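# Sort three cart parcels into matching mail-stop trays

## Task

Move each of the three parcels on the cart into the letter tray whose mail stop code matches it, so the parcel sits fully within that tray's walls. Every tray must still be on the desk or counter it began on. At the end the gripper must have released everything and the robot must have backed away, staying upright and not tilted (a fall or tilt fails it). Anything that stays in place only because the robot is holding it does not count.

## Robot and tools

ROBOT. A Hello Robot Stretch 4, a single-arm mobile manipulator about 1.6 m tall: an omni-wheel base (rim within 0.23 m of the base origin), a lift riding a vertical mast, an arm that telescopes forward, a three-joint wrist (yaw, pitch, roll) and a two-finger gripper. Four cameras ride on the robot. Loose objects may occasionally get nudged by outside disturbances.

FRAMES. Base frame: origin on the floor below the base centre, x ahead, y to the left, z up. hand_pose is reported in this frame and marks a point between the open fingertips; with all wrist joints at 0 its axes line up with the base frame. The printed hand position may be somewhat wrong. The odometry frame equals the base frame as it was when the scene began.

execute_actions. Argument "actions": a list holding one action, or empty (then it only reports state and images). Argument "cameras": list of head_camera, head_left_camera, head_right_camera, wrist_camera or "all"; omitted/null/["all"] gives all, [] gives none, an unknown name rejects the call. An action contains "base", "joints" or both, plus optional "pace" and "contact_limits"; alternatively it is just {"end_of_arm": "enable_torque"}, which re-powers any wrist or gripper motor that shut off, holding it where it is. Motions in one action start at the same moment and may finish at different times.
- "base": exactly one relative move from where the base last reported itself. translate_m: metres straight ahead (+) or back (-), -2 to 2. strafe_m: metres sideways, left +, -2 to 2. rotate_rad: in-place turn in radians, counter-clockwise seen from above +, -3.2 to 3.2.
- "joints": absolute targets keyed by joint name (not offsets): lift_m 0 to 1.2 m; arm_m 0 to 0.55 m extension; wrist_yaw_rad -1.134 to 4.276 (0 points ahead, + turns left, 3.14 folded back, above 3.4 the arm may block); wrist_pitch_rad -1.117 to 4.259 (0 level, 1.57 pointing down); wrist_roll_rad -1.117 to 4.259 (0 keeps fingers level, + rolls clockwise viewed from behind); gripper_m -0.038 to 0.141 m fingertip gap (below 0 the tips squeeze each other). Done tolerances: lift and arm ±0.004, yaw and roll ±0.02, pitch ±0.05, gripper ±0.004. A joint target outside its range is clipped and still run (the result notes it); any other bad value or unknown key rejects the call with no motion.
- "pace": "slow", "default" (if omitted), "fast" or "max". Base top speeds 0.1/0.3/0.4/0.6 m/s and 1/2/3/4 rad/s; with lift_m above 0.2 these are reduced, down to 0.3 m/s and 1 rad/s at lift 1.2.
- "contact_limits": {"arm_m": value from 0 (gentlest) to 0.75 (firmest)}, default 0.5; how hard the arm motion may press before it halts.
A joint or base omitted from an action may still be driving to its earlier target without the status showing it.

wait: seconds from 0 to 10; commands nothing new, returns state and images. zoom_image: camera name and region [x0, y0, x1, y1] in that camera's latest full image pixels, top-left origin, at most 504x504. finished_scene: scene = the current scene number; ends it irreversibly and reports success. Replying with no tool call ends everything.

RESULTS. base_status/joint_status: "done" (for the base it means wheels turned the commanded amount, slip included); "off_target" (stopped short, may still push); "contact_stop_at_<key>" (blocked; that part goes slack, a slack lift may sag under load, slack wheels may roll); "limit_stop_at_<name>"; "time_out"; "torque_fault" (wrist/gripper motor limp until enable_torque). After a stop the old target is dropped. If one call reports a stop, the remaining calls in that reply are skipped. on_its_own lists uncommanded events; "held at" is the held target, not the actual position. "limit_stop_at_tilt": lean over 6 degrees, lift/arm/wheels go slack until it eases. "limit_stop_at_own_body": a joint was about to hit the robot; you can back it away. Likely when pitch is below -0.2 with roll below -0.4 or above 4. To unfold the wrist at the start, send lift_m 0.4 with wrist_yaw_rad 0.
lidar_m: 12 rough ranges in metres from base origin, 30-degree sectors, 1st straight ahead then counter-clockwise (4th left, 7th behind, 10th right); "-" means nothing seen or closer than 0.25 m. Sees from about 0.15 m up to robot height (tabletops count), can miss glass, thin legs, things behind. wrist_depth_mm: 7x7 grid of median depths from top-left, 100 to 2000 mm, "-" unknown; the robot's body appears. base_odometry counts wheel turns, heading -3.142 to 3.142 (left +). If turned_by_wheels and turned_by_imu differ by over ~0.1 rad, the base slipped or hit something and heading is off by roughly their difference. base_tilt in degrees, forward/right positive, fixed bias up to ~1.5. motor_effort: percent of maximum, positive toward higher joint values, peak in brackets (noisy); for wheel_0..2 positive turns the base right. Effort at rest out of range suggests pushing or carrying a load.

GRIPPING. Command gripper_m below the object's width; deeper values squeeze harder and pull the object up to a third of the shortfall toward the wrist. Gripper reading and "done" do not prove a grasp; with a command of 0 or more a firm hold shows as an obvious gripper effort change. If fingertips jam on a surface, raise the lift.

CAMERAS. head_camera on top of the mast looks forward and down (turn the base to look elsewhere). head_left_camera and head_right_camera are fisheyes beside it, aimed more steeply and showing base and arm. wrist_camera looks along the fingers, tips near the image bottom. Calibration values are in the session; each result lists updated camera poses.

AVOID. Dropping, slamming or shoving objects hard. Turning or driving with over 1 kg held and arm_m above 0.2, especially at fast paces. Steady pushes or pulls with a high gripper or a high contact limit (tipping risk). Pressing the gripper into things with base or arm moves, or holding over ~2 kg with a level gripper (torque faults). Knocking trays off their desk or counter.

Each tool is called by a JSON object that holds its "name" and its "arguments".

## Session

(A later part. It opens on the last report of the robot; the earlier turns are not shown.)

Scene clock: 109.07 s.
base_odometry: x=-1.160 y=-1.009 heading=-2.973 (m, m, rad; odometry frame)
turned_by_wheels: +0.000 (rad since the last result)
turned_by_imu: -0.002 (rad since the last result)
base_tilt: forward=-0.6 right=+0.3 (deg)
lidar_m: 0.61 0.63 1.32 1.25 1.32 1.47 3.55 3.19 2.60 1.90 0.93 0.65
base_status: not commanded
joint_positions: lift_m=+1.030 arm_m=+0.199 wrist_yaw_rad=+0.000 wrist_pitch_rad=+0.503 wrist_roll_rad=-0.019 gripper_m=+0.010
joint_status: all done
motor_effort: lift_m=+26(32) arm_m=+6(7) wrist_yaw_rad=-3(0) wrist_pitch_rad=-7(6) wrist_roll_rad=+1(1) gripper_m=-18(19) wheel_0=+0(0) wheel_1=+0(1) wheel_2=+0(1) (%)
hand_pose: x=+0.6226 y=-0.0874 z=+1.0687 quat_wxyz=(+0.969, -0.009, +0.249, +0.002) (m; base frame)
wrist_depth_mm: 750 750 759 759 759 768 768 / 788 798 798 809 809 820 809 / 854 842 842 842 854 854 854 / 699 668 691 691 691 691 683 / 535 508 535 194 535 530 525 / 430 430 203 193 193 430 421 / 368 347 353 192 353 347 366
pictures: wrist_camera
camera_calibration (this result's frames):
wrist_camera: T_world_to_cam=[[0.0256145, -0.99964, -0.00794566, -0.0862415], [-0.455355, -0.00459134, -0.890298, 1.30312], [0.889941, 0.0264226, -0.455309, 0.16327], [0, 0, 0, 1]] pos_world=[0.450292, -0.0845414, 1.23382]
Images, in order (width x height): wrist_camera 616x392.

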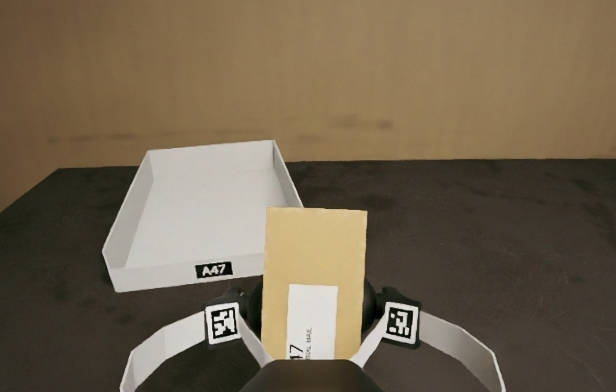

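{"name": "execute_actions", "arguments": {"actions": [{"base":{"rotate_rad":3.17},"joints":{"arm_m":0},"pace":"default"}], "cameras": ["head_camera"]}}

{"name": "execute_actions", "arguments": {"actions": [{"base":{"translate_m":2.0},"pace":"fast"}]}}

Scene clock: 119.37 s.
base_odometry: x=-1.160 y=-1.009 heading=+0.196 (m, m, rad; odometry frame)
turned_by_wheels: +3.170 (rad since the last result)
turned_by_imu: +3.163 (rad since the last result)
base_tilt: forward=-0.7 right=+0.4 (deg)
lidar_m: 2.69 2.80 2.53 1.89 0.89 0.63 0.60 0.66 1.32 1.26 1.31 1.47
base_status: done
joint_positions: lift_m=+1.030 arm_m=+0.001 wrist_yaw_rad=+0.000 wrist_pitch_rad=+0.503 wrist_roll_rad=-0.019 gripper_m=+0.010
joint_status: all done
motor_effort: lift_m=+25(26) arm_m=-6(8) wrist_yaw_rad=-2(1) wrist_pitch_rad=-7(7) wrist_roll_rad=+2(1) gripper_m=-18(20) wheel_0=-1(3) wheel_1=+1(6) wheel_2=+0(8) (%)
hand_pose: x=+0.4248 y=-0.0874 z=+1.0689 quat_wxyz=(+0.969, -0.009, +0.249, +0.002) (m; base frame)
wrist_depth_mm: - - - - - - 1863 / - - - - - - 1576 / - - - - - - 1576 / - - - - - - 1464 / - - - 193 - 1921 1661 / 1661 1708 203 193 193 1661 1537 / 1430 1397 1366 192 1366 1336 1308
pictures: head_camera
Images, in order (width x height): head_camera 420x560.

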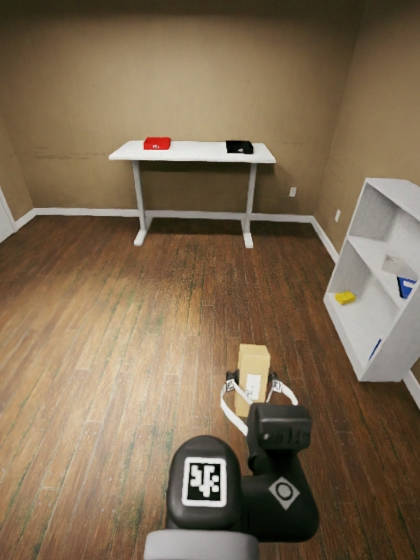

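Scene clock: 126.53 s.
base_odometry: x=+0.802 y=-0.618 heading=+0.196 (m, m, rad; odometry frame)
turned_by_wheels: +0.000 (rad since the last result)
turned_by_imu: -0.006 (rad since the last result)
base_tilt: forward=-0.8 right=+0.3 (deg)
lidar_m: 0.67 0.72 0.99 2.43 2.49 2.72 2.63 1.83 1.01 0.98 1.34 0.71
base_status: done
joint_positions: lift_m=+1.030 arm_m=+0.001 wrist_yaw_rad=+0.000 wrist_pitch_rad=+0.503 wrist_roll_rad=-0.019 gripper_m=+0.010
joint_status: not commanded
motor_effort: lift_m=+25(25) arm_m=-6(6) wrist_yaw_rad=-1(1) wrist_pitch_rad=-8(8) wrist_roll_rad=+0(1) gripper_m=-19(19) wheel_0=+0(6) wheel_1=-1(9) wheel_2=+2(12) (%)
hand_pose: x=+0.4248 y=-0.0874 z=+1.0689 quat_wxyz=(+0.969, -0.009, +0.249, +0.002) (m; base frame)
wrist_depth_mm: 1160 1138 1160 1138 1118 1138 1138 / 1229 1229 1205 1205 1182 1205 1205 / 788 878 866 854 707 866 1308 / 609 615 615 609 609 609 640 / 1537 1576 1537 194 1008 1499 1537 / 1661 1661 204 193 193 1618 1618 / 1255 1366 1397 192 1229 1366 1430
pictures: head_camera, head_left_camera, head_right_camera, wrist_camera
camera_calibration (this result's frames):
wrist_camera: T_world_to_cam=[[0.0256364, -0.99964, -0.00795363, -0.0811683], [-0.45546, -0.00459736, -0.890244, 1.21314], [0.889887, 0.0264452, -0.455414, 0.339491], [0, 0, 0, 1]] pos_world=[0.252511, -0.0845397, 1.23396]
Images, in order (width x height): head_camera 420x560, head_left_camera 420x672, head_right_camera 420x672, wrist_camera 616x392.

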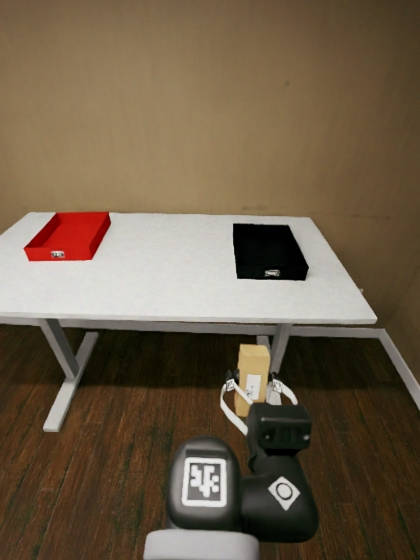

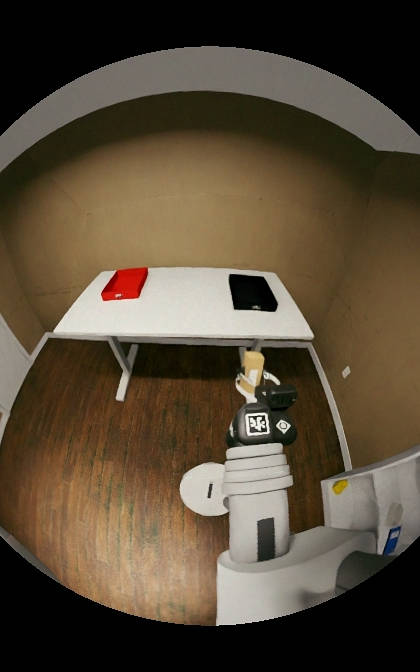

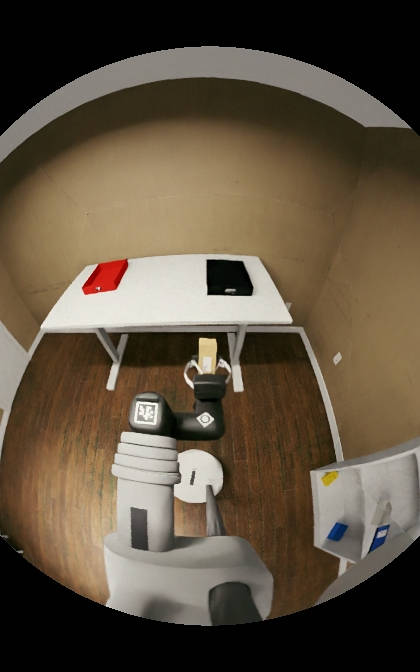

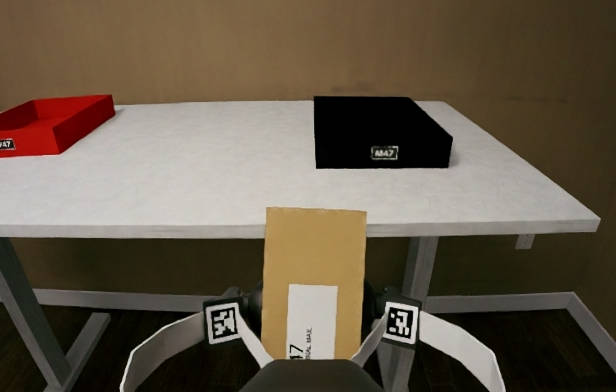

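{"name": "execute_actions", "arguments": {"actions": [{"base":{"strafe_m":0.66},"joints":{"lift_m":1.2,"wrist_pitch_rad":1.57},"pace":"fast"}], "cameras": []}}

{"name": "execute_actions", "arguments": {"actions": [{"base":{"translate_m":0.37},"joints":{"arm_m":0.3}}]}}

Scene clock: 140.77 s.
base_odometry: x=+0.673 y=+0.029 heading=+0.196 (m, m, rad; odometry frame)
turned_by_wheels: +0.000 (rad since the last result)
turned_by_imu: -0.001 (rad since the last result)
base_tilt: forward=-0.7 right=+0.4 (deg)
lidar_m: 0.66 0.70 1.85 1.77 1.88 2.03 2.65 2.76 1.70 1.63 1.00 0.73
base_status: done
joint_positions: lift_m=+1.200 arm_m=+0.001 wrist_yaw_rad=+0.000 wrist_pitch_rad=+1.570 wrist_roll_rad=-0.019 gripper_m=+0.010
joint_status: all done
motor_effort: lift_m=+26(24) arm_m=-6(6) wrist_yaw_rad=+1(0) wrist_pitch_rad=+1(5) wrist_roll_rad=-1(2) gripper_m=-20(19) wheel_0=+0(8) wheel_1=-1(5) wheel_2=+1(3) (%)
hand_pose: x=+0.1722 y=-0.0874 z=+1.0893 quat_wxyz=(+0.707, -0.007, +0.707, +0.007) (m; base frame)
wrist_depth_mm: 1336 1336 1336 1336 1336 1336 1336 / 1336 1336 1336 1366 1336 1366 1308 / 1336 1308 1336 1336 1308 1336 1336 / 1366 1336 1336 1336 1336 1336 1308 / 1308 1336 1308 193 1308 1308 1336 / 1336 1336 204 193 193 1308 1308 / 1308 1336 1308 192 1308 1281 1308
pictures: none
No camera images: the call's "cameras" was empty. Leave "cameras" out to get every camera's image.

Scene clock: 143.50 s.
base_odometry: x=+1.036 y=+0.101 heading=+0.196 (m, m, rad; odometry frame)
turned_by_wheels: +0.000 (rad since the last result)
turned_by_imu: -0.002 (rad since the last result)
base_tilt: forward=-0.8 right=+0.4 (deg)
lidar_m: 0.29 0.31 0.43 1.74 1.88 2.31 3.05 2.78 1.69 1.80 0.46 0.31
base_status: done
joint_positions: lift_m=+1.200 arm_m=+0.299 wrist_yaw_rad=+0.000 wrist_pitch_rad=+1.570 wrist_roll_rad=-0.019 gripper_m=+0.010
joint_status: all done
motor_effort: lift_m=+26(26) arm_m=+6(7) wrist_yaw_rad=-1(1) wrist_pitch_rad=+1(0) wrist_roll_rad=-3(1) gripper_m=-20(19) wheel_0=-2(5) wheel_1=-1(7) wheel_2=+0(7) (%)
hand_pose: x=+0.4701 y=-0.0874 z=+1.0893 quat_wxyz=(+0.707, -0.007, +0.707, +0.007) (m; base frame)
wrist_depth_mm: 373 370 368 368 366 370 368 / 373 368 366 366 366 366 368 / 370 370 368 366 366 366 366 / 368 366 368 368 366 364 366 / 366 366 364 194 364 364 362 / 366 366 204 193 193 362 359 / 364 364 362 192 359 357 357
pictures: head_camera, head_left_camera, head_right_camera, wrist_camera
camera_calibration (this result's frames):
wrist_camera: T_world_to_cam=[[0.005472, -0.999641, -0.0262333, -0.0527933], [-0.999513, -0.0046612, -0.0308694, 0.571626], [0.030736, 0.0263894, -0.999179, 1.30466], [0, 0, 0, 1]] pos_world=[0.531536, -0.0845392, 1.31985]
Images, in order (width x height): head_camera 420x560, head_left_camera 420x672, head_right_camera 420x672, wrist_camera 616x392.

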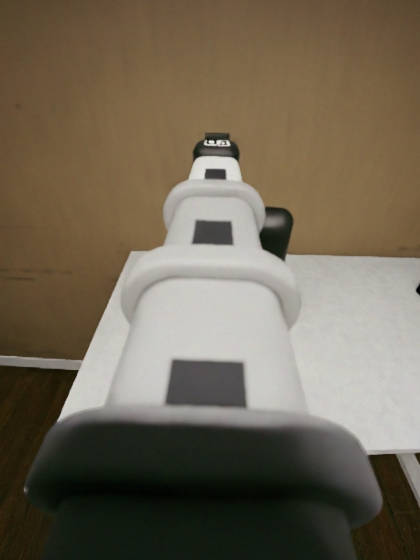

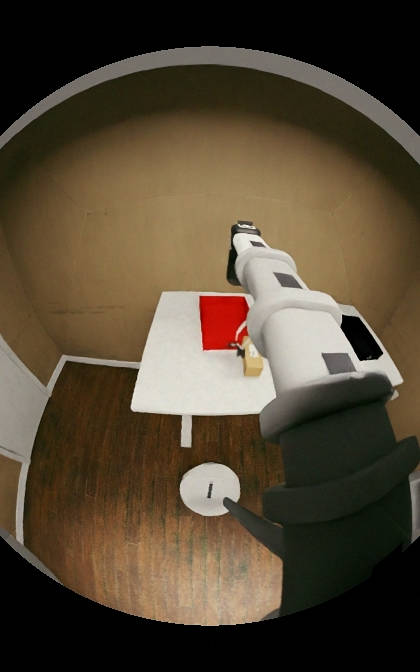

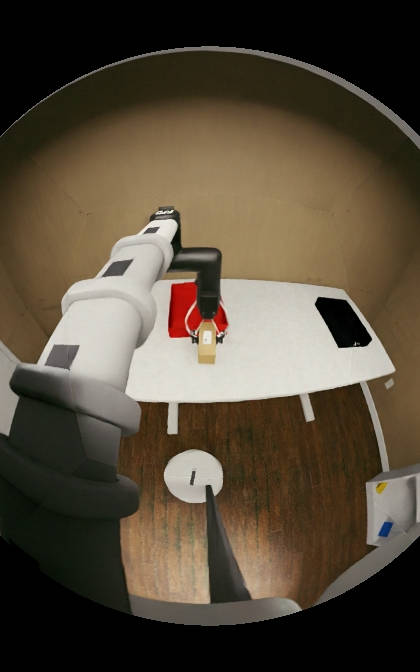

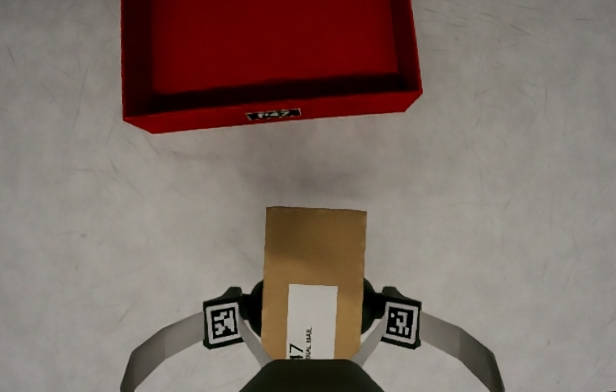

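{"name": "execute_actions", "arguments": {"actions": [{"base":{"strafe_m":0.035},"joints":{"arm_m":0.55}}], "cameras": []}}

{"name": "execute_actions", "arguments": {"actions": [{"base":{"translate_m":0.04}}], "cameras": ["wrist_camera","head_right_camera"]}}

Scene clock: 150.70 s.
base_odometry: x=+1.029 y=+0.135 heading=+0.196 (m, m, rad; odometry frame)
turned_by_wheels: +0.000 (rad since the last result)
turned_by_imu: -0.002 (rad since the last result)
base_tilt: forward=-0.7 right=+0.5 (deg)
lidar_m: 0.30 0.33 1.58 1.72 1.84 2.29 3.05 2.85 1.73 1.81 0.45 0.30
base_status: done
joint_positions: lift_m=+1.200 arm_m=+0.549 wrist_yaw_rad=+0.000 wrist_pitch_rad=+1.570 wrist_roll_rad=-0.019 gripper_m=+0.010
joint_status: all done
motor_effort: lift_m=+26(26) arm_m=+6(7) wrist_yaw_rad=-1(2) wrist_pitch_rad=+1(0) wrist_roll_rad=-1(2) gripper_m=-20(19) wheel_0=+0(9) wheel_1=+0(6) wheel_2=-2(3) (%)
hand_pose: x=+0.7198 y=-0.0874 z=+1.0893 quat_wxyz=(+0.707, -0.007, +0.707, +0.007) (m; base frame)
wrist_depth_mm: 373 375 343 357 359 370 368 / 373 370 366 366 366 366 366 / 370 368 366 366 364 366 366 / 368 368 364 359 362 366 362 / 366 366 362 193 359 362 362 / 364 364 203 193 193 359 359 / 364 342 359 193 340 310 357
pictures: none
No camera images: the call's "cameras" was empty. Leave "cameras" out to get every camera's image.

Scene clock: 151.77 s.
base_odometry: x=+1.068 y=+0.143 heading=+0.196 (m, m, rad; odometry frame)
turned_by_wheels: +0.000 (rad since the last result)
turned_by_imu: -0.001 (rad since the last result)
base_tilt: forward=-0.6 right=+0.5 (deg)
lidar_m: 0.25 0.28 0.40 1.73 1.82 2.33 3.13 2.84 1.75 1.22 0.38 0.28
base_status: done
joint_positions: lift_m=+1.200 arm_m=+0.549 wrist_yaw_rad=+0.000 wrist_pitch_rad=+1.570 wrist_roll_rad=-0.019 gripper_m=+0.010
joint_status: not commanded
motor_effort: lift_m=+26(26) arm_m=+6(6) wrist_yaw_rad=-1(2) wrist_pitch_rad=+1(1) wrist_roll_rad=+1(0) gripper_m=-17(20) wheel_0=-1(5) wheel_1=-1(7) wheel_2=+0(9) (%)
hand_pose: x=+0.7198 y=-0.0874 z=+1.0893 quat_wxyz=(+0.707, -0.007, +0.707, +0.007) (m; base frame)
wrist_depth_mm: 373 373 373 373 370 368 368 / 373 370 364 366 364 366 366 / 370 368 368 364 364 366 364 / 370 368 366 366 362 364 364 / 366 364 364 194 359 362 362 / 366 364 203 193 192 359 359 / 364 329 359 192 357 338 359
pictures: head_right_camera, wrist_camera
camera_calibration (this result's frames):
wrist_camera: T_world_to_cam=[[0.00547013, -0.999641, -0.0262338, -0.0541578], [-0.999516, -0.00466201, -0.0307672, 0.821113], [0.0306338, 0.0263894, -0.999182, 1.29706], [0, 0, 0, 1]] pos_world=[0.781278, -0.0845391, 1.31985]
Images, in order (width x height): head_right_camera 420x672, wrist_camera 616x392.

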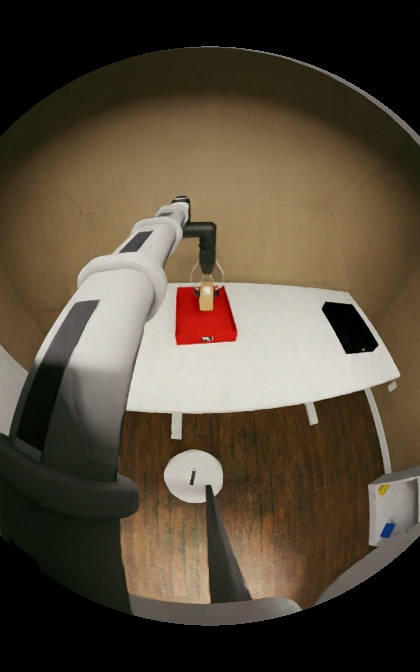

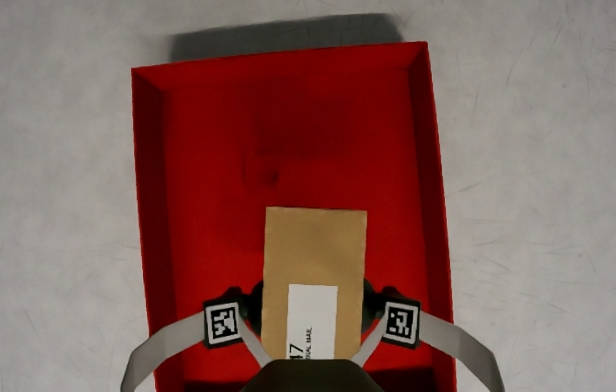

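{"name": "execute_actions", "arguments": {"actions": [{"joints":{"lift_m":1.092}}], "cameras": ["wrist_camera"]}}

{"name": "execute_actions", "arguments": {"actions": [{"joints":{"gripper_m":0.085},"pace":"slow"}], "cameras": []}}

{"name": "execute_actions", "arguments": {"actions": [{"joints":{"lift_m":1.2}}], "cameras": ["wrist_camera","head_right_camera"]}}

Scene clock: 160.67 s.
base_odometry: x=+1.068 y=+0.143 heading=+0.196 (m, m, rad; odometry frame)
turned_by_wheels: +0.000 (rad since the last result)
turned_by_imu: -0.002 (rad since the last result)
base_tilt: forward=-0.9 right=+0.3 (deg)
lidar_m: 0.27 0.28 0.39 1.72 1.83 2.34 3.12 2.81 1.74 1.22 0.40 0.28
base_status: not commanded
joint_positions: lift_m=+1.092 arm_m=+0.549 wrist_yaw_rad=+0.000 wrist_pitch_rad=+1.570 wrist_roll_rad=-0.019 gripper_m=+0.010
joint_status: all done
motor_effort: lift_m=+15(26) arm_m=+6(6) wrist_yaw_rad=-2(1) wrist_pitch_rad=+1(2) wrist_roll_rad=+0(1) gripper_m=-19(18) wheel_0=-1(1) wheel_1=-1(1) wheel_2=+0(0) (%)
hand_pose: x=+0.7198 y=-0.0874 z=+0.9822 quat_wxyz=(+0.707, -0.007, +0.707, +0.007) (m; base frame)
wrist_depth_mm: 226 244 258 258 257 256 259 / 229 259 258 257 257 245 258 / 226 257 257 257 257 253 258 / 222 256 256 255 255 243 256 / 219 255 255 193 254 249 254 / 257 254 203 193 193 236 253 / 257 217 252 192 252 191 253
pictures: wrist_camera
camera_calibration (this result's frames):
wrist_camera: T_world_to_cam=[[0.00546749, -0.999641, -0.0262344, -0.0569653], [-0.999519, -0.00466185, -0.0306727, 0.817703], [0.0305394, 0.0263894, -0.999185, 1.19011], [0, 0, 0, 1]] pos_world=[0.781276, -0.0845392, 1.21273]
Images, in order (width x height): wrist_camera 616x392.

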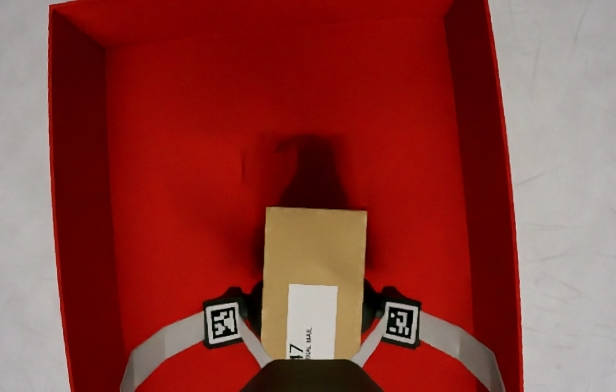

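Scene clock: 163.57 s.
base_odometry: x=+1.068 y=+0.143 heading=+0.196 (m, m, rad; odometry frame)
turned_by_wheels: +0.000 (rad since the last result)
turned_by_imu: -0.001 (rad since the last result)
base_tilt: forward=-0.8 right=+0.4 (deg)
lidar_m: 0.25 0.28 0.37 1.73 1.83 2.35 3.12 2.84 1.76 1.21 0.42 0.27
base_status: not commanded
joint_positions: lift_m=+1.092 arm_m=+0.549 wrist_yaw_rad=+0.000 wrist_pitch_rad=+1.570 wrist_roll_rad=-0.019 gripper_m=+0.085
joint_status: all done
motor_effort: lift_m=+15(15) arm_m=+6(6) wrist_yaw_rad=-1(2) wrist_pitch_rad=+0(0) wrist_roll_rad=-1(2) gripper_m=-1(20) wheel_0=-1(1) wheel_1=-1(1) wheel_2=+0(0) (%)
hand_pose: x=+0.7198 y=-0.0874 z=+0.9822 quat_wxyz=(+0.707, -0.007, +0.707, +0.007) (m; base frame)
wrist_depth_mm: 227 243 257 259 258 257 259 / 229 259 258 257 257 246 258 / 226 258 257 257 256 254 257 / 223 257 256 256 255 243 256 / 218 256 255 203 253 249 255 / 257 254 214 202 202 251 255 / 257 233 253 147 252 202 253
pictures: none
No camera images: the call's "cameras" was empty. Leave "cameras" out to get every camera's image.

Scene clock: 165.07 s.
base_odometry: x=+1.068 y=+0.143 heading=+0.196 (m, m, rad; odometry frame)
turned_by_wheels: +0.000 (rad since the last result)
turned_by_imu: -0.001 (rad since the last result)
base_tilt: forward=-0.8 right=+0.5 (deg)
lidar_m: 0.25 0.27 0.37 1.72 1.83 2.36 3.14 2.85 1.73 1.22 0.41 0.28
base_status: not commanded
joint_positions: lift_m=+1.200 arm_m=+0.549 wrist_yaw_rad=+0.000 wrist_pitch_rad=+1.570 wrist_roll_rad=-0.019 gripper_m=+0.085
joint_status: all done
motor_effort: lift_m=+26(23) arm_m=+6(6) wrist_yaw_rad=-1(3) wrist_pitch_rad=+1(0) wrist_roll_rad=+1(2) gripper_m=-1(2) wheel_0=-1(1) wheel_1=-1(1) wheel_2=+0(0) (%)
hand_pose: x=+0.7198 y=-0.0874 z=+1.0893 quat_wxyz=(+0.707, -0.007, +0.707, +0.007) (m; base frame)
wrist_depth_mm: 373 373 373 370 368 370 368 / 373 370 368 366 366 366 366 / 370 370 366 364 366 364 364 / 368 368 364 364 364 364 362 / 366 368 364 310 362 364 359 / 366 364 215 309 219 359 362 / 364 362 359 147 357 359 359
pictures: head_right_camera, wrist_camera
camera_calibration (this result's frames):
wrist_camera: T_world_to_cam=[[0.00546283, -0.999641, -0.0262353, -0.0541509], [-0.999524, -0.00466198, -0.0304901, 0.820744], [0.0303569, 0.0263894, -0.999191, 1.29726], [0, 0, 0, 1]] pos_world=[0.781269, -0.0845391, 1.31982]
Images, in order (width x height): head_right_camera 420x672, wrist_camera 616x392.

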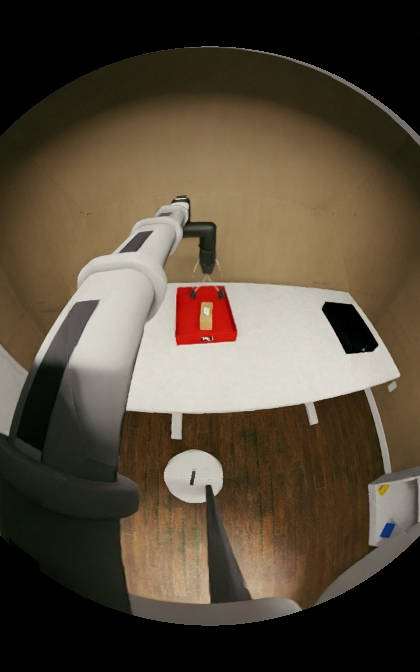

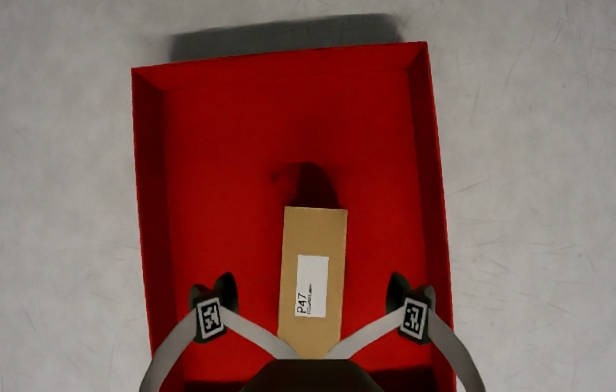

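{"name": "execute_actions", "arguments": {"actions": [{"base":{"translate_m":-0.4},"joints":{"arm_m":0},"pace":"fast"}], "cameras": []}}

{"name": "execute_actions", "arguments": {"actions": [{"base":{"rotate_rad":1.543},"joints":{"lift_m":0.93},"pace":"fast"}], "cameras": []}}

{"name": "execute_actions", "arguments": {"actions": [{"base":{"strafe_m":1.889},"pace":"fast"}], "cameras": []}}

{"name": "execute_actions", "arguments": {"actions": [{"base":{"translate_m":0.76},"joints":{"arm_m":0.33},"pace":"fast"}], "cameras": ["wrist_camera","head_right_camera"]}}

Scene clock: 175.70 s.
base_odometry: x=+0.676 y=+0.065 heading=+0.196 (m, m, rad; odometry frame)
turned_by_wheels: +0.000 (rad since the last result)
turned_by_imu: -0.002 (rad since the last result)
base_tilt: forward=-0.7 right=+0.5 (deg)
lidar_m: 0.66 0.69 1.79 1.72 1.83 2.00 2.68 2.76 1.73 1.65 1.01 0.70
base_status: done
joint_positions: lift_m=+1.200 arm_m=+0.001 wrist_yaw_rad=+0.000 wrist_pitch_rad=+1.570 wrist_roll_rad=-0.019 gripper_m=+0.085
joint_status: all done
motor_effort: lift_m=+26(26) arm_m=-6(8) wrist_yaw_rad=+0(2) wrist_pitch_rad=+0(0) wrist_roll_rad=+0(1) gripper_m=-2(2) wheel_0=+0(6) wheel_1=+1(1) wheel_2=+1(7) (%)
hand_pose: x=+0.1721 y=-0.0874 z=+1.0893 quat_wxyz=(+0.707, -0.007, +0.707, +0.007) (m; base frame)
wrist_depth_mm: 1366 1366 1366 1336 1336 1336 1336 / 1366 1366 1336 1336 1366 1336 1336 / 1366 1336 1336 1336 1336 1336 1336 / 1336 1336 1336 1336 1336 1308 1308 / 1336 1308 1308 1118 1308 1308 1308 / 1308 1308 215 1118 219 1308 1308 / 1336 1336 1308 147 1336 1281 1281
pictures: none
No camera images: the call's "cameras" was empty. Leave "cameras" out to get every camera's image.

Scene clock: 178.53 s.
base_odometry: x=+0.676 y=+0.065 heading=+1.739 (m, m, rad; odometry frame)
turned_by_wheels: +1.543 (rad since the last result)
turned_by_imu: +1.539 (rad since the last result)
base_tilt: forward=-0.6 right=+0.4 (deg)
lidar_m: 1.73 1.83 1.99 2.62 2.71 1.75 1.66 1.03 0.71 0.63 0.67 1.83
base_status: done
joint_positions: lift_m=+0.930 arm_m=+0.001 wrist_yaw_rad=+0.000 wrist_pitch_rad=+1.570 wrist_roll_rad=-0.019 gripper_m=+0.085
joint_status: all done
motor_effort: lift_m=+15(23) arm_m=-6(6) wrist_yaw_rad=+1(2) wrist_pitch_rad=+1(1) wrist_roll_rad=+0(0) gripper_m=-1(2) wheel_0=-1(6) wheel_1=-2(8) wheel_2=-2(7) (%)
hand_pose: x=+0.1722 y=-0.0874 z=+0.8202 quat_wxyz=(+0.707, -0.007, +0.707, +0.007) (m; base frame)
wrist_depth_mm: 1060 1060 1078 1078 1078 1060 1060 / 1078 1078 1078 1060 1060 1078 1060 / 1060 1078 1060 1060 1060 1042 1060 / 1060 1060 1060 1060 1060 1042 1025 / 1042 1060 842 831 1042 1060 1042 / 1042 1042 214 831 218 1042 1042 / 1060 1060 820 147 1042 1025 1042
pictures: none
No camera images: the call's "cameras" was empty. Leave "cameras" out to get every camera's image.

Scene clock: 184.90 s.
base_odometry: x=-1.187 y=-0.250 heading=+1.739 (m, m, rad; odometry frame)
turned_by_wheels: +0.000 (rad since the last result)
turned_by_imu: +0.004 (rad since the last result)
base_tilt: forward=-0.9 right=+0.5 (deg)
lidar_m: 1.15 1.77 0.78 0.73 0.78 1.03 2.01 1.99 2.41 2.55 2.51 1.80
base_status: done
joint_positions: lift_m=+0.930 arm_m=+0.001 wrist_yaw_rad=+0.000 wrist_pitch_rad=+1.570 wrist_roll_rad=-0.019 gripper_m=+0.085
joint_status: not commanded
motor_effort: lift_m=+15(15) arm_m=-6(7) wrist_yaw_rad=-1(1) wrist_pitch_rad=+0(0) wrist_roll_rad=+0(1) gripper_m=-2(3) wheel_0=+1(9) wheel_1=+1(8) wheel_2=-1(2) (%)
hand_pose: x=+0.1722 y=-0.0874 z=+0.8202 quat_wxyz=(+0.707, -0.007, +0.707, +0.007) (m; base frame)
wrist_depth_mm: 1060 1078 1078 1078 1060 1060 1060 / 1078 1078 1060 1060 1078 1060 1060 / 1078 1078 1060 1042 1060 1078 1060 / 1060 1060 1060 1060 1042 1042 1042 / 1060 1060 842 842 1060 1042 1025 / 1060 1060 215 831 218 1042 1025 / 1042 1042 831 147 1042 1025 1025
pictures: none
No camera images: the call's "cameras" was empty. Leave "cameras" out to get every camera's image.

Scene clock: 188.47 s.
base_odometry: x=-1.314 y=+0.499 heading=+1.739 (m, m, rad; odometry frame)
turned_by_wheels: +0.000 (rad since the last result)
turned_by_imu: -0.003 (rad since the last result)
base_tilt: forward=-0.8 right=+0.4 (deg)
lidar_m: 0.38 0.42 1.36 0.79 0.80 1.04 2.78 2.67 2.69 2.62 1.40 0.40
base_status: done
joint_positions: lift_m=+0.930 arm_m=+0.329 wrist_yaw_rad=+0.000 wrist_pitch_rad=+1.570 wrist_roll_rad=-0.019 gripper_m=+0.085
joint_status: all done
motor_effort: lift_m=+15(15) arm_m=+6(6) wrist_yaw_rad=-1(1) wrist_pitch_rad=+1(0) wrist_roll_rad=+1(0) gripper_m=-3(1) wheel_0=-1(2) wheel_1=+0(4) wheel_2=+2(6) (%)
hand_pose: x=+0.5001 y=-0.0874 z=+0.8201 quat_wxyz=(+0.707, -0.007, +0.707, +0.007) (m; base frame)
wrist_depth_mm: 362 379 382 379 375 353 891 / 355 392 392 389 389 387 1060 / 364 389 389 387 384 382 1042 / 366 336 387 384 336 384 1060 / 366 332 384 382 382 382 1042 / 364 382 214 382 218 379 1025 / 351 338 351 147 336 324 1042
pictures: head_right_camera, wrist_camera
camera_calibration (this result's frames):
wrist_camera: T_world_to_cam=[[0.00550934, -0.999641, -0.0262338, -0.0600359], [-0.999516, -0.00470128, -0.0307648, 0.593194], [0.0306304, 0.0263906, -0.999182, 1.03488], [0, 0, 0, 1]] pos_world=[0.561539, -0.0845367, 1.05071]
Images, in order (width x height): head_right_camera 420x672, wrist_camera 616x392.

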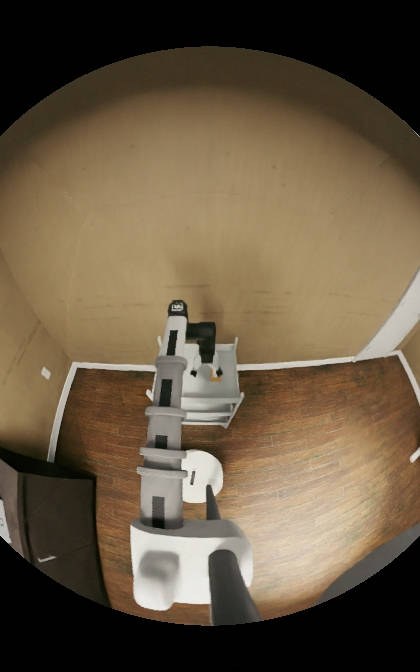

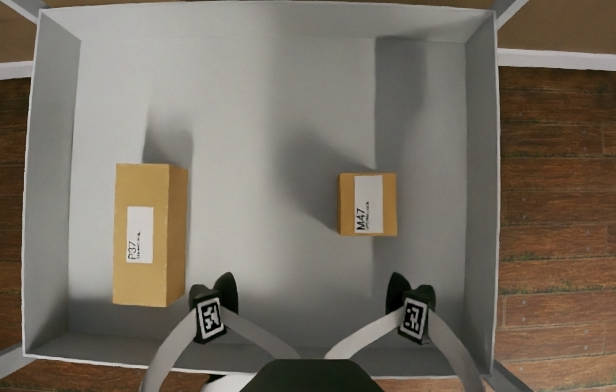

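{"name": "execute_actions", "arguments": {"actions": [{"base":{"strafe_m":-0.048},"joints":{"arm_m":0.387,"lift_m":0.87}}], "cameras": []}}

{"name": "execute_actions", "arguments": {"actions": [{"joints":{"lift_m":0.8}}], "cameras": ["wrist_camera"]}}

{"name": "execute_actions", "arguments": {"actions": [{"joints":{"gripper_m":0.01}}], "cameras": ["wrist_camera"]}}

{"name": "execute_actions", "arguments": {"actions": [{"joints":{"lift_m":0.93}}], "cameras": ["wrist_camera"]}}

Scene clock: 196.60 s.
base_odometry: x=-1.266 y=+0.507 heading=+1.739 (m, m, rad; odometry frame)
turned_by_wheels: +0.000 (rad since the last result)
turned_by_imu: -0.002 (rad since the last result)
base_tilt: forward=-0.7 right=+0.4 (deg)
lidar_m: 0.39 0.40 1.34 0.81 0.81 1.12 2.79 2.65 2.60 2.59 1.40 0.42
base_status: done
joint_positions: lift_m=+0.870 arm_m=+0.386 wrist_yaw_rad=+0.000 wrist_pitch_rad=+1.570 wrist_roll_rad=-0.019 gripper_m=+0.085
joint_status: all done
motor_effort: lift_m=+15(15) arm_m=+6(7) wrist_yaw_rad=-1(1) wrist_pitch_rad=+1(0) wrist_roll_rad=-1(2) gripper_m=-2(2) wheel_0=-2(9) wheel_1=+1(6) wheel_2=+1(1) (%)
hand_pose: x=+0.5570 y=-0.0874 z=+0.7602 quat_wxyz=(+0.707, -0.007, +0.707, +0.007) (m; base frame)
wrist_depth_mm: 283 477 488 500 492 268 778 / 329 329 327 327 325 904 991 / 329 327 327 325 325 991 991 / 327 325 325 325 322 976 991 / 274 325 324 273 324 976 976 / 271 324 214 272 218 960 991 / 271 317 322 147 319 976 976
pictures: none
No camera images: the call's "cameras" was empty. Leave "cameras" out to get every camera's image.

Scene clock: 197.83 s.
base_odometry: x=-1.266 y=+0.507 heading=+1.739 (m, m, rad; odometry frame)
turned_by_wheels: +0.000 (rad since the last result)
turned_by_imu: +0.000 (rad since the last result)
base_tilt: forward=-0.6 right=+0.4 (deg)
lidar_m: 0.38 0.41 1.34 0.82 0.84 1.12 2.78 2.65 2.64 2.58 1.43 0.41
base_status: not commanded
joint_positions: lift_m=+0.800 arm_m=+0.386 wrist_yaw_rad=+0.000 wrist_pitch_rad=+1.570 wrist_roll_rad=-0.019 gripper_m=+0.085
joint_status: all done
motor_effort: lift_m=+15(12) arm_m=+7(6) wrist_yaw_rad=-2(1) wrist_pitch_rad=+1(1) wrist_roll_rad=+0(0) gripper_m=-1(2) wheel_0=-2(2) wheel_1=+1(1) wheel_2=+1(1) (%)
hand_pose: x=+0.5570 y=-0.0874 z=+0.6902 quat_wxyz=(+0.707, -0.007, +0.707, +0.007) (m; base frame)
wrist_depth_mm: 260 254 254 254 252 224 778 / 258 258 257 256 255 242 931 / 257 257 256 256 255 242 917 / 256 256 254 254 254 242 904 / 254 254 253 221 253 239 917 / 245 254 214 202 202 234 891 / 244 252 252 147 250 199 891
pictures: wrist_camera
camera_calibration (this result's frames):
wrist_camera: T_world_to_cam=[[0.00546613, -0.999641, -0.026234, -0.0637345], [-0.999517, -0.00465904, -0.0307282, 0.646105], [0.0305949, 0.0263893, -0.999183, 0.903317], [0, 0, 0, 1]] pos_world=[0.618504, -0.0845393, 0.920761]
Images, in order (width x height): wrist_camera 616x392.

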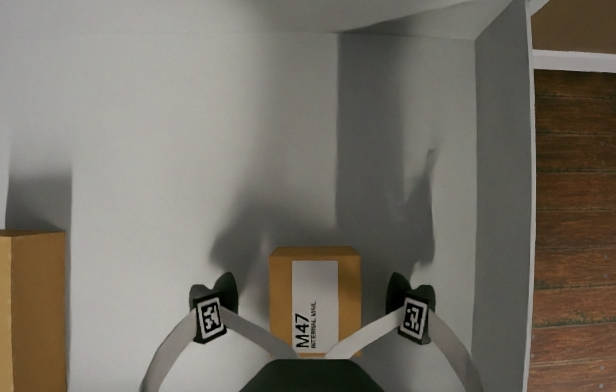

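Scene clock: 199.37 s.
base_odometry: x=-1.266 y=+0.507 heading=+1.739 (m, m, rad; odometry frame)
turned_by_wheels: +0.000 (rad since the last result)
turned_by_imu: -0.001 (rad since the last result)
base_tilt: forward=-0.8 right=+0.4 (deg)
lidar_m: 0.39 0.41 1.35 0.83 0.84 1.14 2.79 2.63 2.64 2.54 1.43 0.41
base_status: not commanded
joint_positions: lift_m=+0.800 arm_m=+0.386 wrist_yaw_rad=+0.000 wrist_pitch_rad=+1.570 wrist_roll_rad=-0.019 gripper_m=+0.010
joint_status: all done
motor_effort: lift_m=+15(15) arm_m=+6(7) wrist_yaw_rad=-1(1) wrist_pitch_rad=+0(2) wrist_roll_rad=-1(1) gripper_m=-19(22) wheel_0=-2(2) wheel_1=+1(1) wheel_2=+1(1) (%)
hand_pose: x=+0.5570 y=-0.0874 z=+0.6902 quat_wxyz=(+0.707, -0.007, +0.707, +0.007) (m; base frame)
wrist_depth_mm: 259 254 255 254 252 224 768 / 258 257 257 256 256 242 917 / 257 256 256 256 255 243 904 / 256 255 254 253 254 242 917 / 254 254 253 221 252 238 904 / 245 253 205 190 192 233 904 / 243 252 251 190 251 187 891
pictures: wrist_camera
camera_calibration (this result's frames):
wrist_camera: T_world_to_cam=[[0.00546571, -0.999641, -0.0262342, -0.0637341], [-0.999518, -0.00465922, -0.0307051, 0.646083], [0.0305718, 0.0263893, -0.999184, 0.903331], [0, 0, 0, 1]] pos_world=[0.618503, -0.0845393, 0.92076]
Images, in order (width x height): wrist_camera 616x392.

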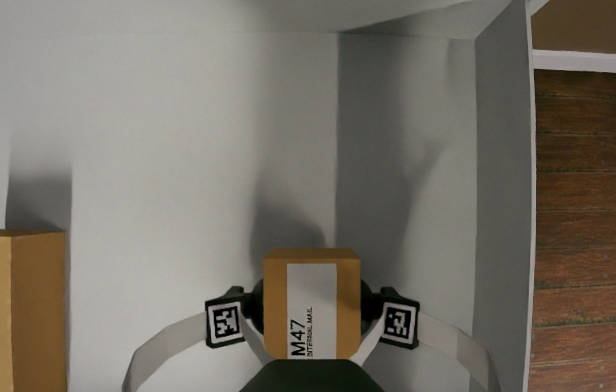

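Scene clock: 200.97 s.
base_odometry: x=-1.266 y=+0.507 heading=+1.739 (m, m, rad; odometry frame)
turned_by_wheels: +0.000 (rad since the last result)
turned_by_imu: -0.001 (rad since the last result)
base_tilt: forward=-0.7 right=+0.4 (deg)
lidar_m: 0.38 0.42 1.36 0.83 0.85 1.14 2.78 2.67 2.61 2.57 1.41 0.40
base_status: not commanded
joint_positions: lift_m=+0.930 arm_m=+0.386 wrist_yaw_rad=+0.000 wrist_pitch_rad=+1.570 wrist_roll_rad=-0.019 gripper_m=+0.010
joint_status: all done
motor_effort: lift_m=+26(24) arm_m=+6(6) wrist_yaw_rad=-1(2) wrist_pitch_rad=+1(1) wrist_roll_rad=-1(0) gripper_m=-18(19) wheel_0=-2(2) wheel_1=+1(1) wheel_2=+0(1) (%)
hand_pose: x=+0.5570 y=-0.0874 z=+0.8192 quat_wxyz=(+0.707, -0.007, +0.707, +0.007) (m; base frame)
wrist_depth_mm: 750 750 778 778 778 741 768 / 389 389 377 384 387 1042 1042 / 389 389 384 387 382 1060 1042 / 387 384 384 384 384 1042 1042 / 387 362 384 221 382 1025 1042 / 384 362 205 190 192 1042 1042 / 382 332 379 190 368 1042 1025
pictures: wrist_camera
camera_calibration (this result's frames):
wrist_camera: T_world_to_cam=[[0.00546542, -0.999641, -0.0262342, -0.0603488], [-0.999518, -0.00465902, -0.0307021, 0.650044], [0.0305689, 0.0263893, -0.999184, 1.03226], [0, 0, 0, 1]] pos_world=[0.618506, -0.0845393, 1.0498]
Images, in order (width x height): wrist_camera 616x392.

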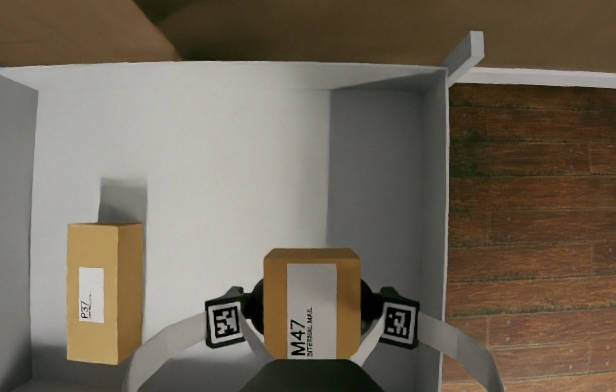

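{"name": "execute_actions", "arguments": {"actions": [{"base":{"translate_m":-1.6},"joints":{"arm_m":0,"lift_m":0.97},"pace":"fast"}], "cameras": []}}

{"name": "execute_actions", "arguments": {"actions": [{"base":{"rotate_rad":-1.56},"pace":"fast"}], "cameras": []}}

{"name": "execute_actions", "arguments": {"actions": [{"base":{"translate_m":2.0},"joints":{"lift_m":1.2},"pace":"fast"}], "cameras": ["head_left_camera","head_right_camera"]}}

Scene clock: 213.40 s.
base_odometry: x=-0.999 y=-1.070 heading=+1.739 (m, m, rad; odometry frame)
turned_by_wheels: +0.000 (rad since the last result)
turned_by_imu: -0.001 (rad since the last result)
base_tilt: forward=-0.7 right=+0.3 (deg)
lidar_m: 1.99 1.12 0.81 0.76 0.79 1.18 1.17 1.22 1.28 2.55 2.68 2.69
base_status: done
joint_positions: lift_m=+0.970 arm_m=+0.001 wrist_yaw_rad=+0.000 wrist_pitch_rad=+1.570 wrist_roll_rad=-0.019 gripper_m=+0.010
joint_status: all done
motor_effort: lift_m=+26(26) arm_m=-6(7) wrist_yaw_rad=-2(2) wrist_pitch_rad=+0(2) wrist_roll_rad=-2(1) gripper_m=-18(18) wheel_0=+1(7) wheel_1=+0(7) wheel_2=+0(8) (%)
hand_pose: x=+0.1722 y=-0.0874 z=+0.8593 quat_wxyz=(+0.707, -0.007, +0.707, +0.007) (m; base frame)
wrist_depth_mm: 1138 1118 1098 1098 1098 1098 1098 / 1098 1098 1118 1098 1118 1098 1078 / 1118 1118 1098 1098 1098 1078 1098 / 1098 1078 1098 1098 1098 1098 1098 / 1098 1098 878 221 1078 1098 1078 / 1098 1078 206 190 192 1078 1078 / 1098 1078 866 189 1078 1078 1060
pictures: none
No camera images: the call's "cameras" was empty. Leave "cameras" out to get every camera's image.

Scene clock: 215.60 s.
base_odometry: x=-0.999 y=-1.070 heading=+0.179 (m, m, rad; odometry frame)
turned_by_wheels: -1.560 (rad since the last result)
turned_by_imu: -1.558 (rad since the last result)
base_tilt: forward=-0.7 right=+0.2 (deg)
lidar_m: 2.54 2.62 2.66 2.00 1.14 0.80 0.76 0.81 1.19 1.15 1.22 1.27
base_status: done
joint_positions: lift_m=+0.970 arm_m=+0.001 wrist_yaw_rad=+0.000 wrist_pitch_rad=+1.570 wrist_roll_rad=-0.019 gripper_m=+0.010
joint_status: not commanded
motor_effort: lift_m=+26(26) arm_m=-6(7) wrist_yaw_rad=-1(2) wrist_pitch_rad=+1(1) wrist_roll_rad=-1(3) gripper_m=-19(18) wheel_0=+2(5) wheel_1=-1(8) wheel_2=+0(5) (%)
hand_pose: x=+0.1722 y=-0.0874 z=+0.8593 quat_wxyz=(+0.707, -0.007, +0.707, +0.007) (m; base frame)
wrist_depth_mm: 1118 1118 1098 1098 1098 1098 1098 / 1098 1118 1098 1098 1098 1118 1118 / 1118 1098 1118 1118 1118 1098 1098 / 1098 1078 1098 1098 1098 1078 1098 / 1078 1098 878 221 1098 1078 1078 / 1078 1078 205 190 192 1078 1078 / 1078 1078 866 190 1078 1060 1078
pictures: none
No camera images: the call's "cameras" was empty. Leave "cameras" out to get every camera's image.

Scene clock: 222.50 s.
base_odometry: x=+0.969 y=-0.714 heading=+0.179 (m, m, rad; odometry frame)
turned_by_wheels: +0.000 (rad since the last result)
turned_by_imu: -0.006 (rad since the last result)
base_tilt: forward=-0.8 right=+0.4 (deg)
lidar_m: 0.53 0.57 0.74 2.55 2.67 2.91 2.80 1.19 0.87 0.95 1.17 0.57
base_status: done
joint_positions: lift_m=+1.200 arm_m=+0.001 wrist_yaw_rad=+0.000 wrist_pitch_rad=+1.570 wrist_roll_rad=-0.019 gripper_m=+0.010
joint_status: all done
motor_effort: lift_m=+26(25) arm_m=-6(6) wrist_yaw_rad=+1(0) wrist_pitch_rad=+1(0) wrist_roll_rad=+0(1) gripper_m=-20(20) wheel_0=-1(3) wheel_1=+0(6) wheel_2=+0(9) (%)
hand_pose: x=+0.1722 y=-0.0874 z=+1.0893 quat_wxyz=(+0.707, -0.007, +0.707, +0.007) (m; base frame)
wrist_depth_mm: 1336 1366 1336 1336 1336 1336 1336 / 1336 1336 1336 1336 1336 1336 1336 / 1336 1366 1336 1308 1336 1336 1308 / 1336 1366 1308 1336 1308 1336 1308 / 1336 1336 1308 220 1308 1281 1308 / 1308 1336 204 190 192 1308 1308 / 1308 1308 1336 189 1308 1255 1205
pictures: head_left_camera, head_right_camera
Images, in order (width x height): head_left_camera 420x672, head_right_camera 420x672.

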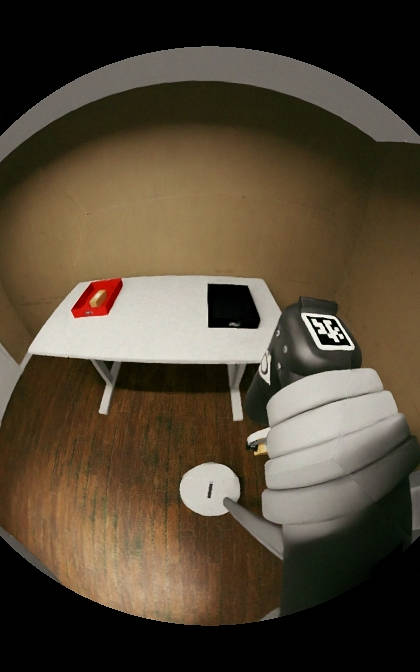

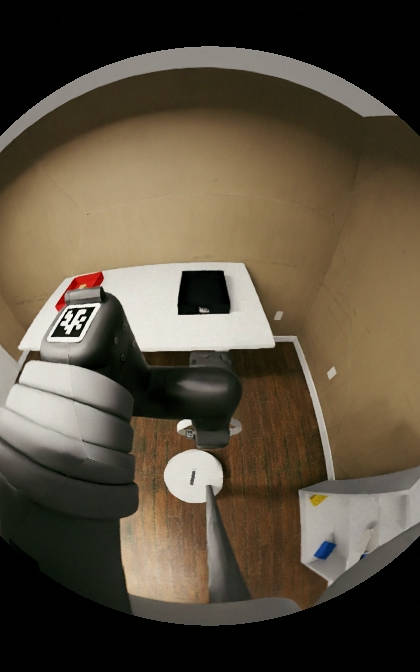

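{"name": "execute_actions", "arguments": {"actions": [{"base":{"translate_m":0.24},"joints":{"arm_m":0.5}}], "cameras": ["wrist_camera","head_right_camera"]}}

Scene clock: 229.67 s.
base_odometry: x=+1.205 y=-0.671 heading=+0.179 (m, m, rad; odometry frame)
turned_by_wheels: +0.000 (rad since the last result)
turned_by_imu: -0.002 (rad since the last result)
base_tilt: forward=-0.7 right=+0.6 (deg)
lidar_m: 0.30 0.30 0.40 1.07 2.68 2.83 3.07 1.21 0.96 1.14 0.46 0.32
base_status: done
joint_positions: lift_m=+1.200 arm_m=+0.499 wrist_yaw_rad=+0.000 wrist_pitch_rad=+1.570 wrist_roll_rad=-0.019 gripper_m=+0.010
joint_status: all done
motor_effort: lift_m=+26(26) arm_m=+6(7) wrist_yaw_rad=-2(4) wrist_pitch_rad=+1(0) wrist_roll_rad=+0(1) gripper_m=-17(19) wheel_0=+1(4) wheel_1=-1(2) wheel_2=+2(8) (%)
hand_pose: x=+0.6701 y=-0.0874 z=+1.0893 quat_wxyz=(+0.707, -0.007, +0.707, +0.007) (m; base frame)
wrist_depth_mm: 373 370 370 370 370 368 368 / 373 370 366 368 353 366 366 / 370 368 366 364 364 364 364 / 368 366 366 364 364 364 364 / 368 366 362 221 359 364 362 / 366 364 205 191 192 359 357 / 366 357 359 190 357 357 359
pictures: head_right_camera, wrist_camera
camera_calibration (this result's frames):
wrist_camera: T_world_to_cam=[[0.00564532, -0.99964, -0.0262339, -0.0540026], [-0.999515, -0.00483757, -0.0307522, 0.771339], [0.0306142, 0.0263948, -0.999183, 1.29861], [0, 0, 0, 1]] pos_world=[0.731515, -0.0845283, 1.31985]
Images, in order (width x height): head_right_camera 420x672, wrist_camera 616x392.

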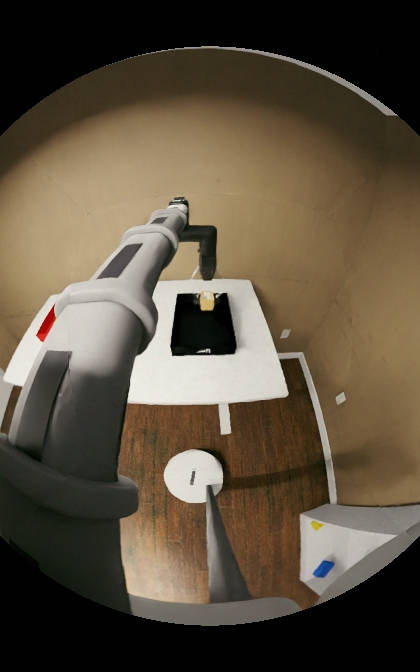

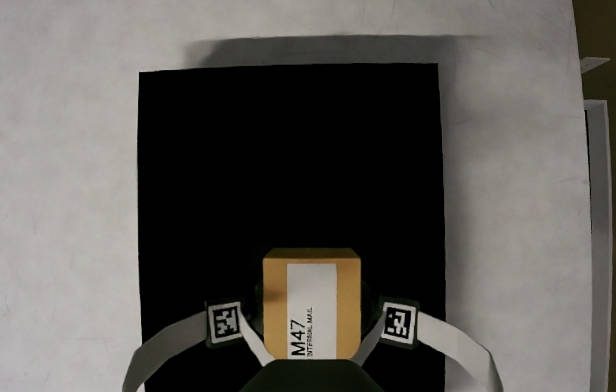

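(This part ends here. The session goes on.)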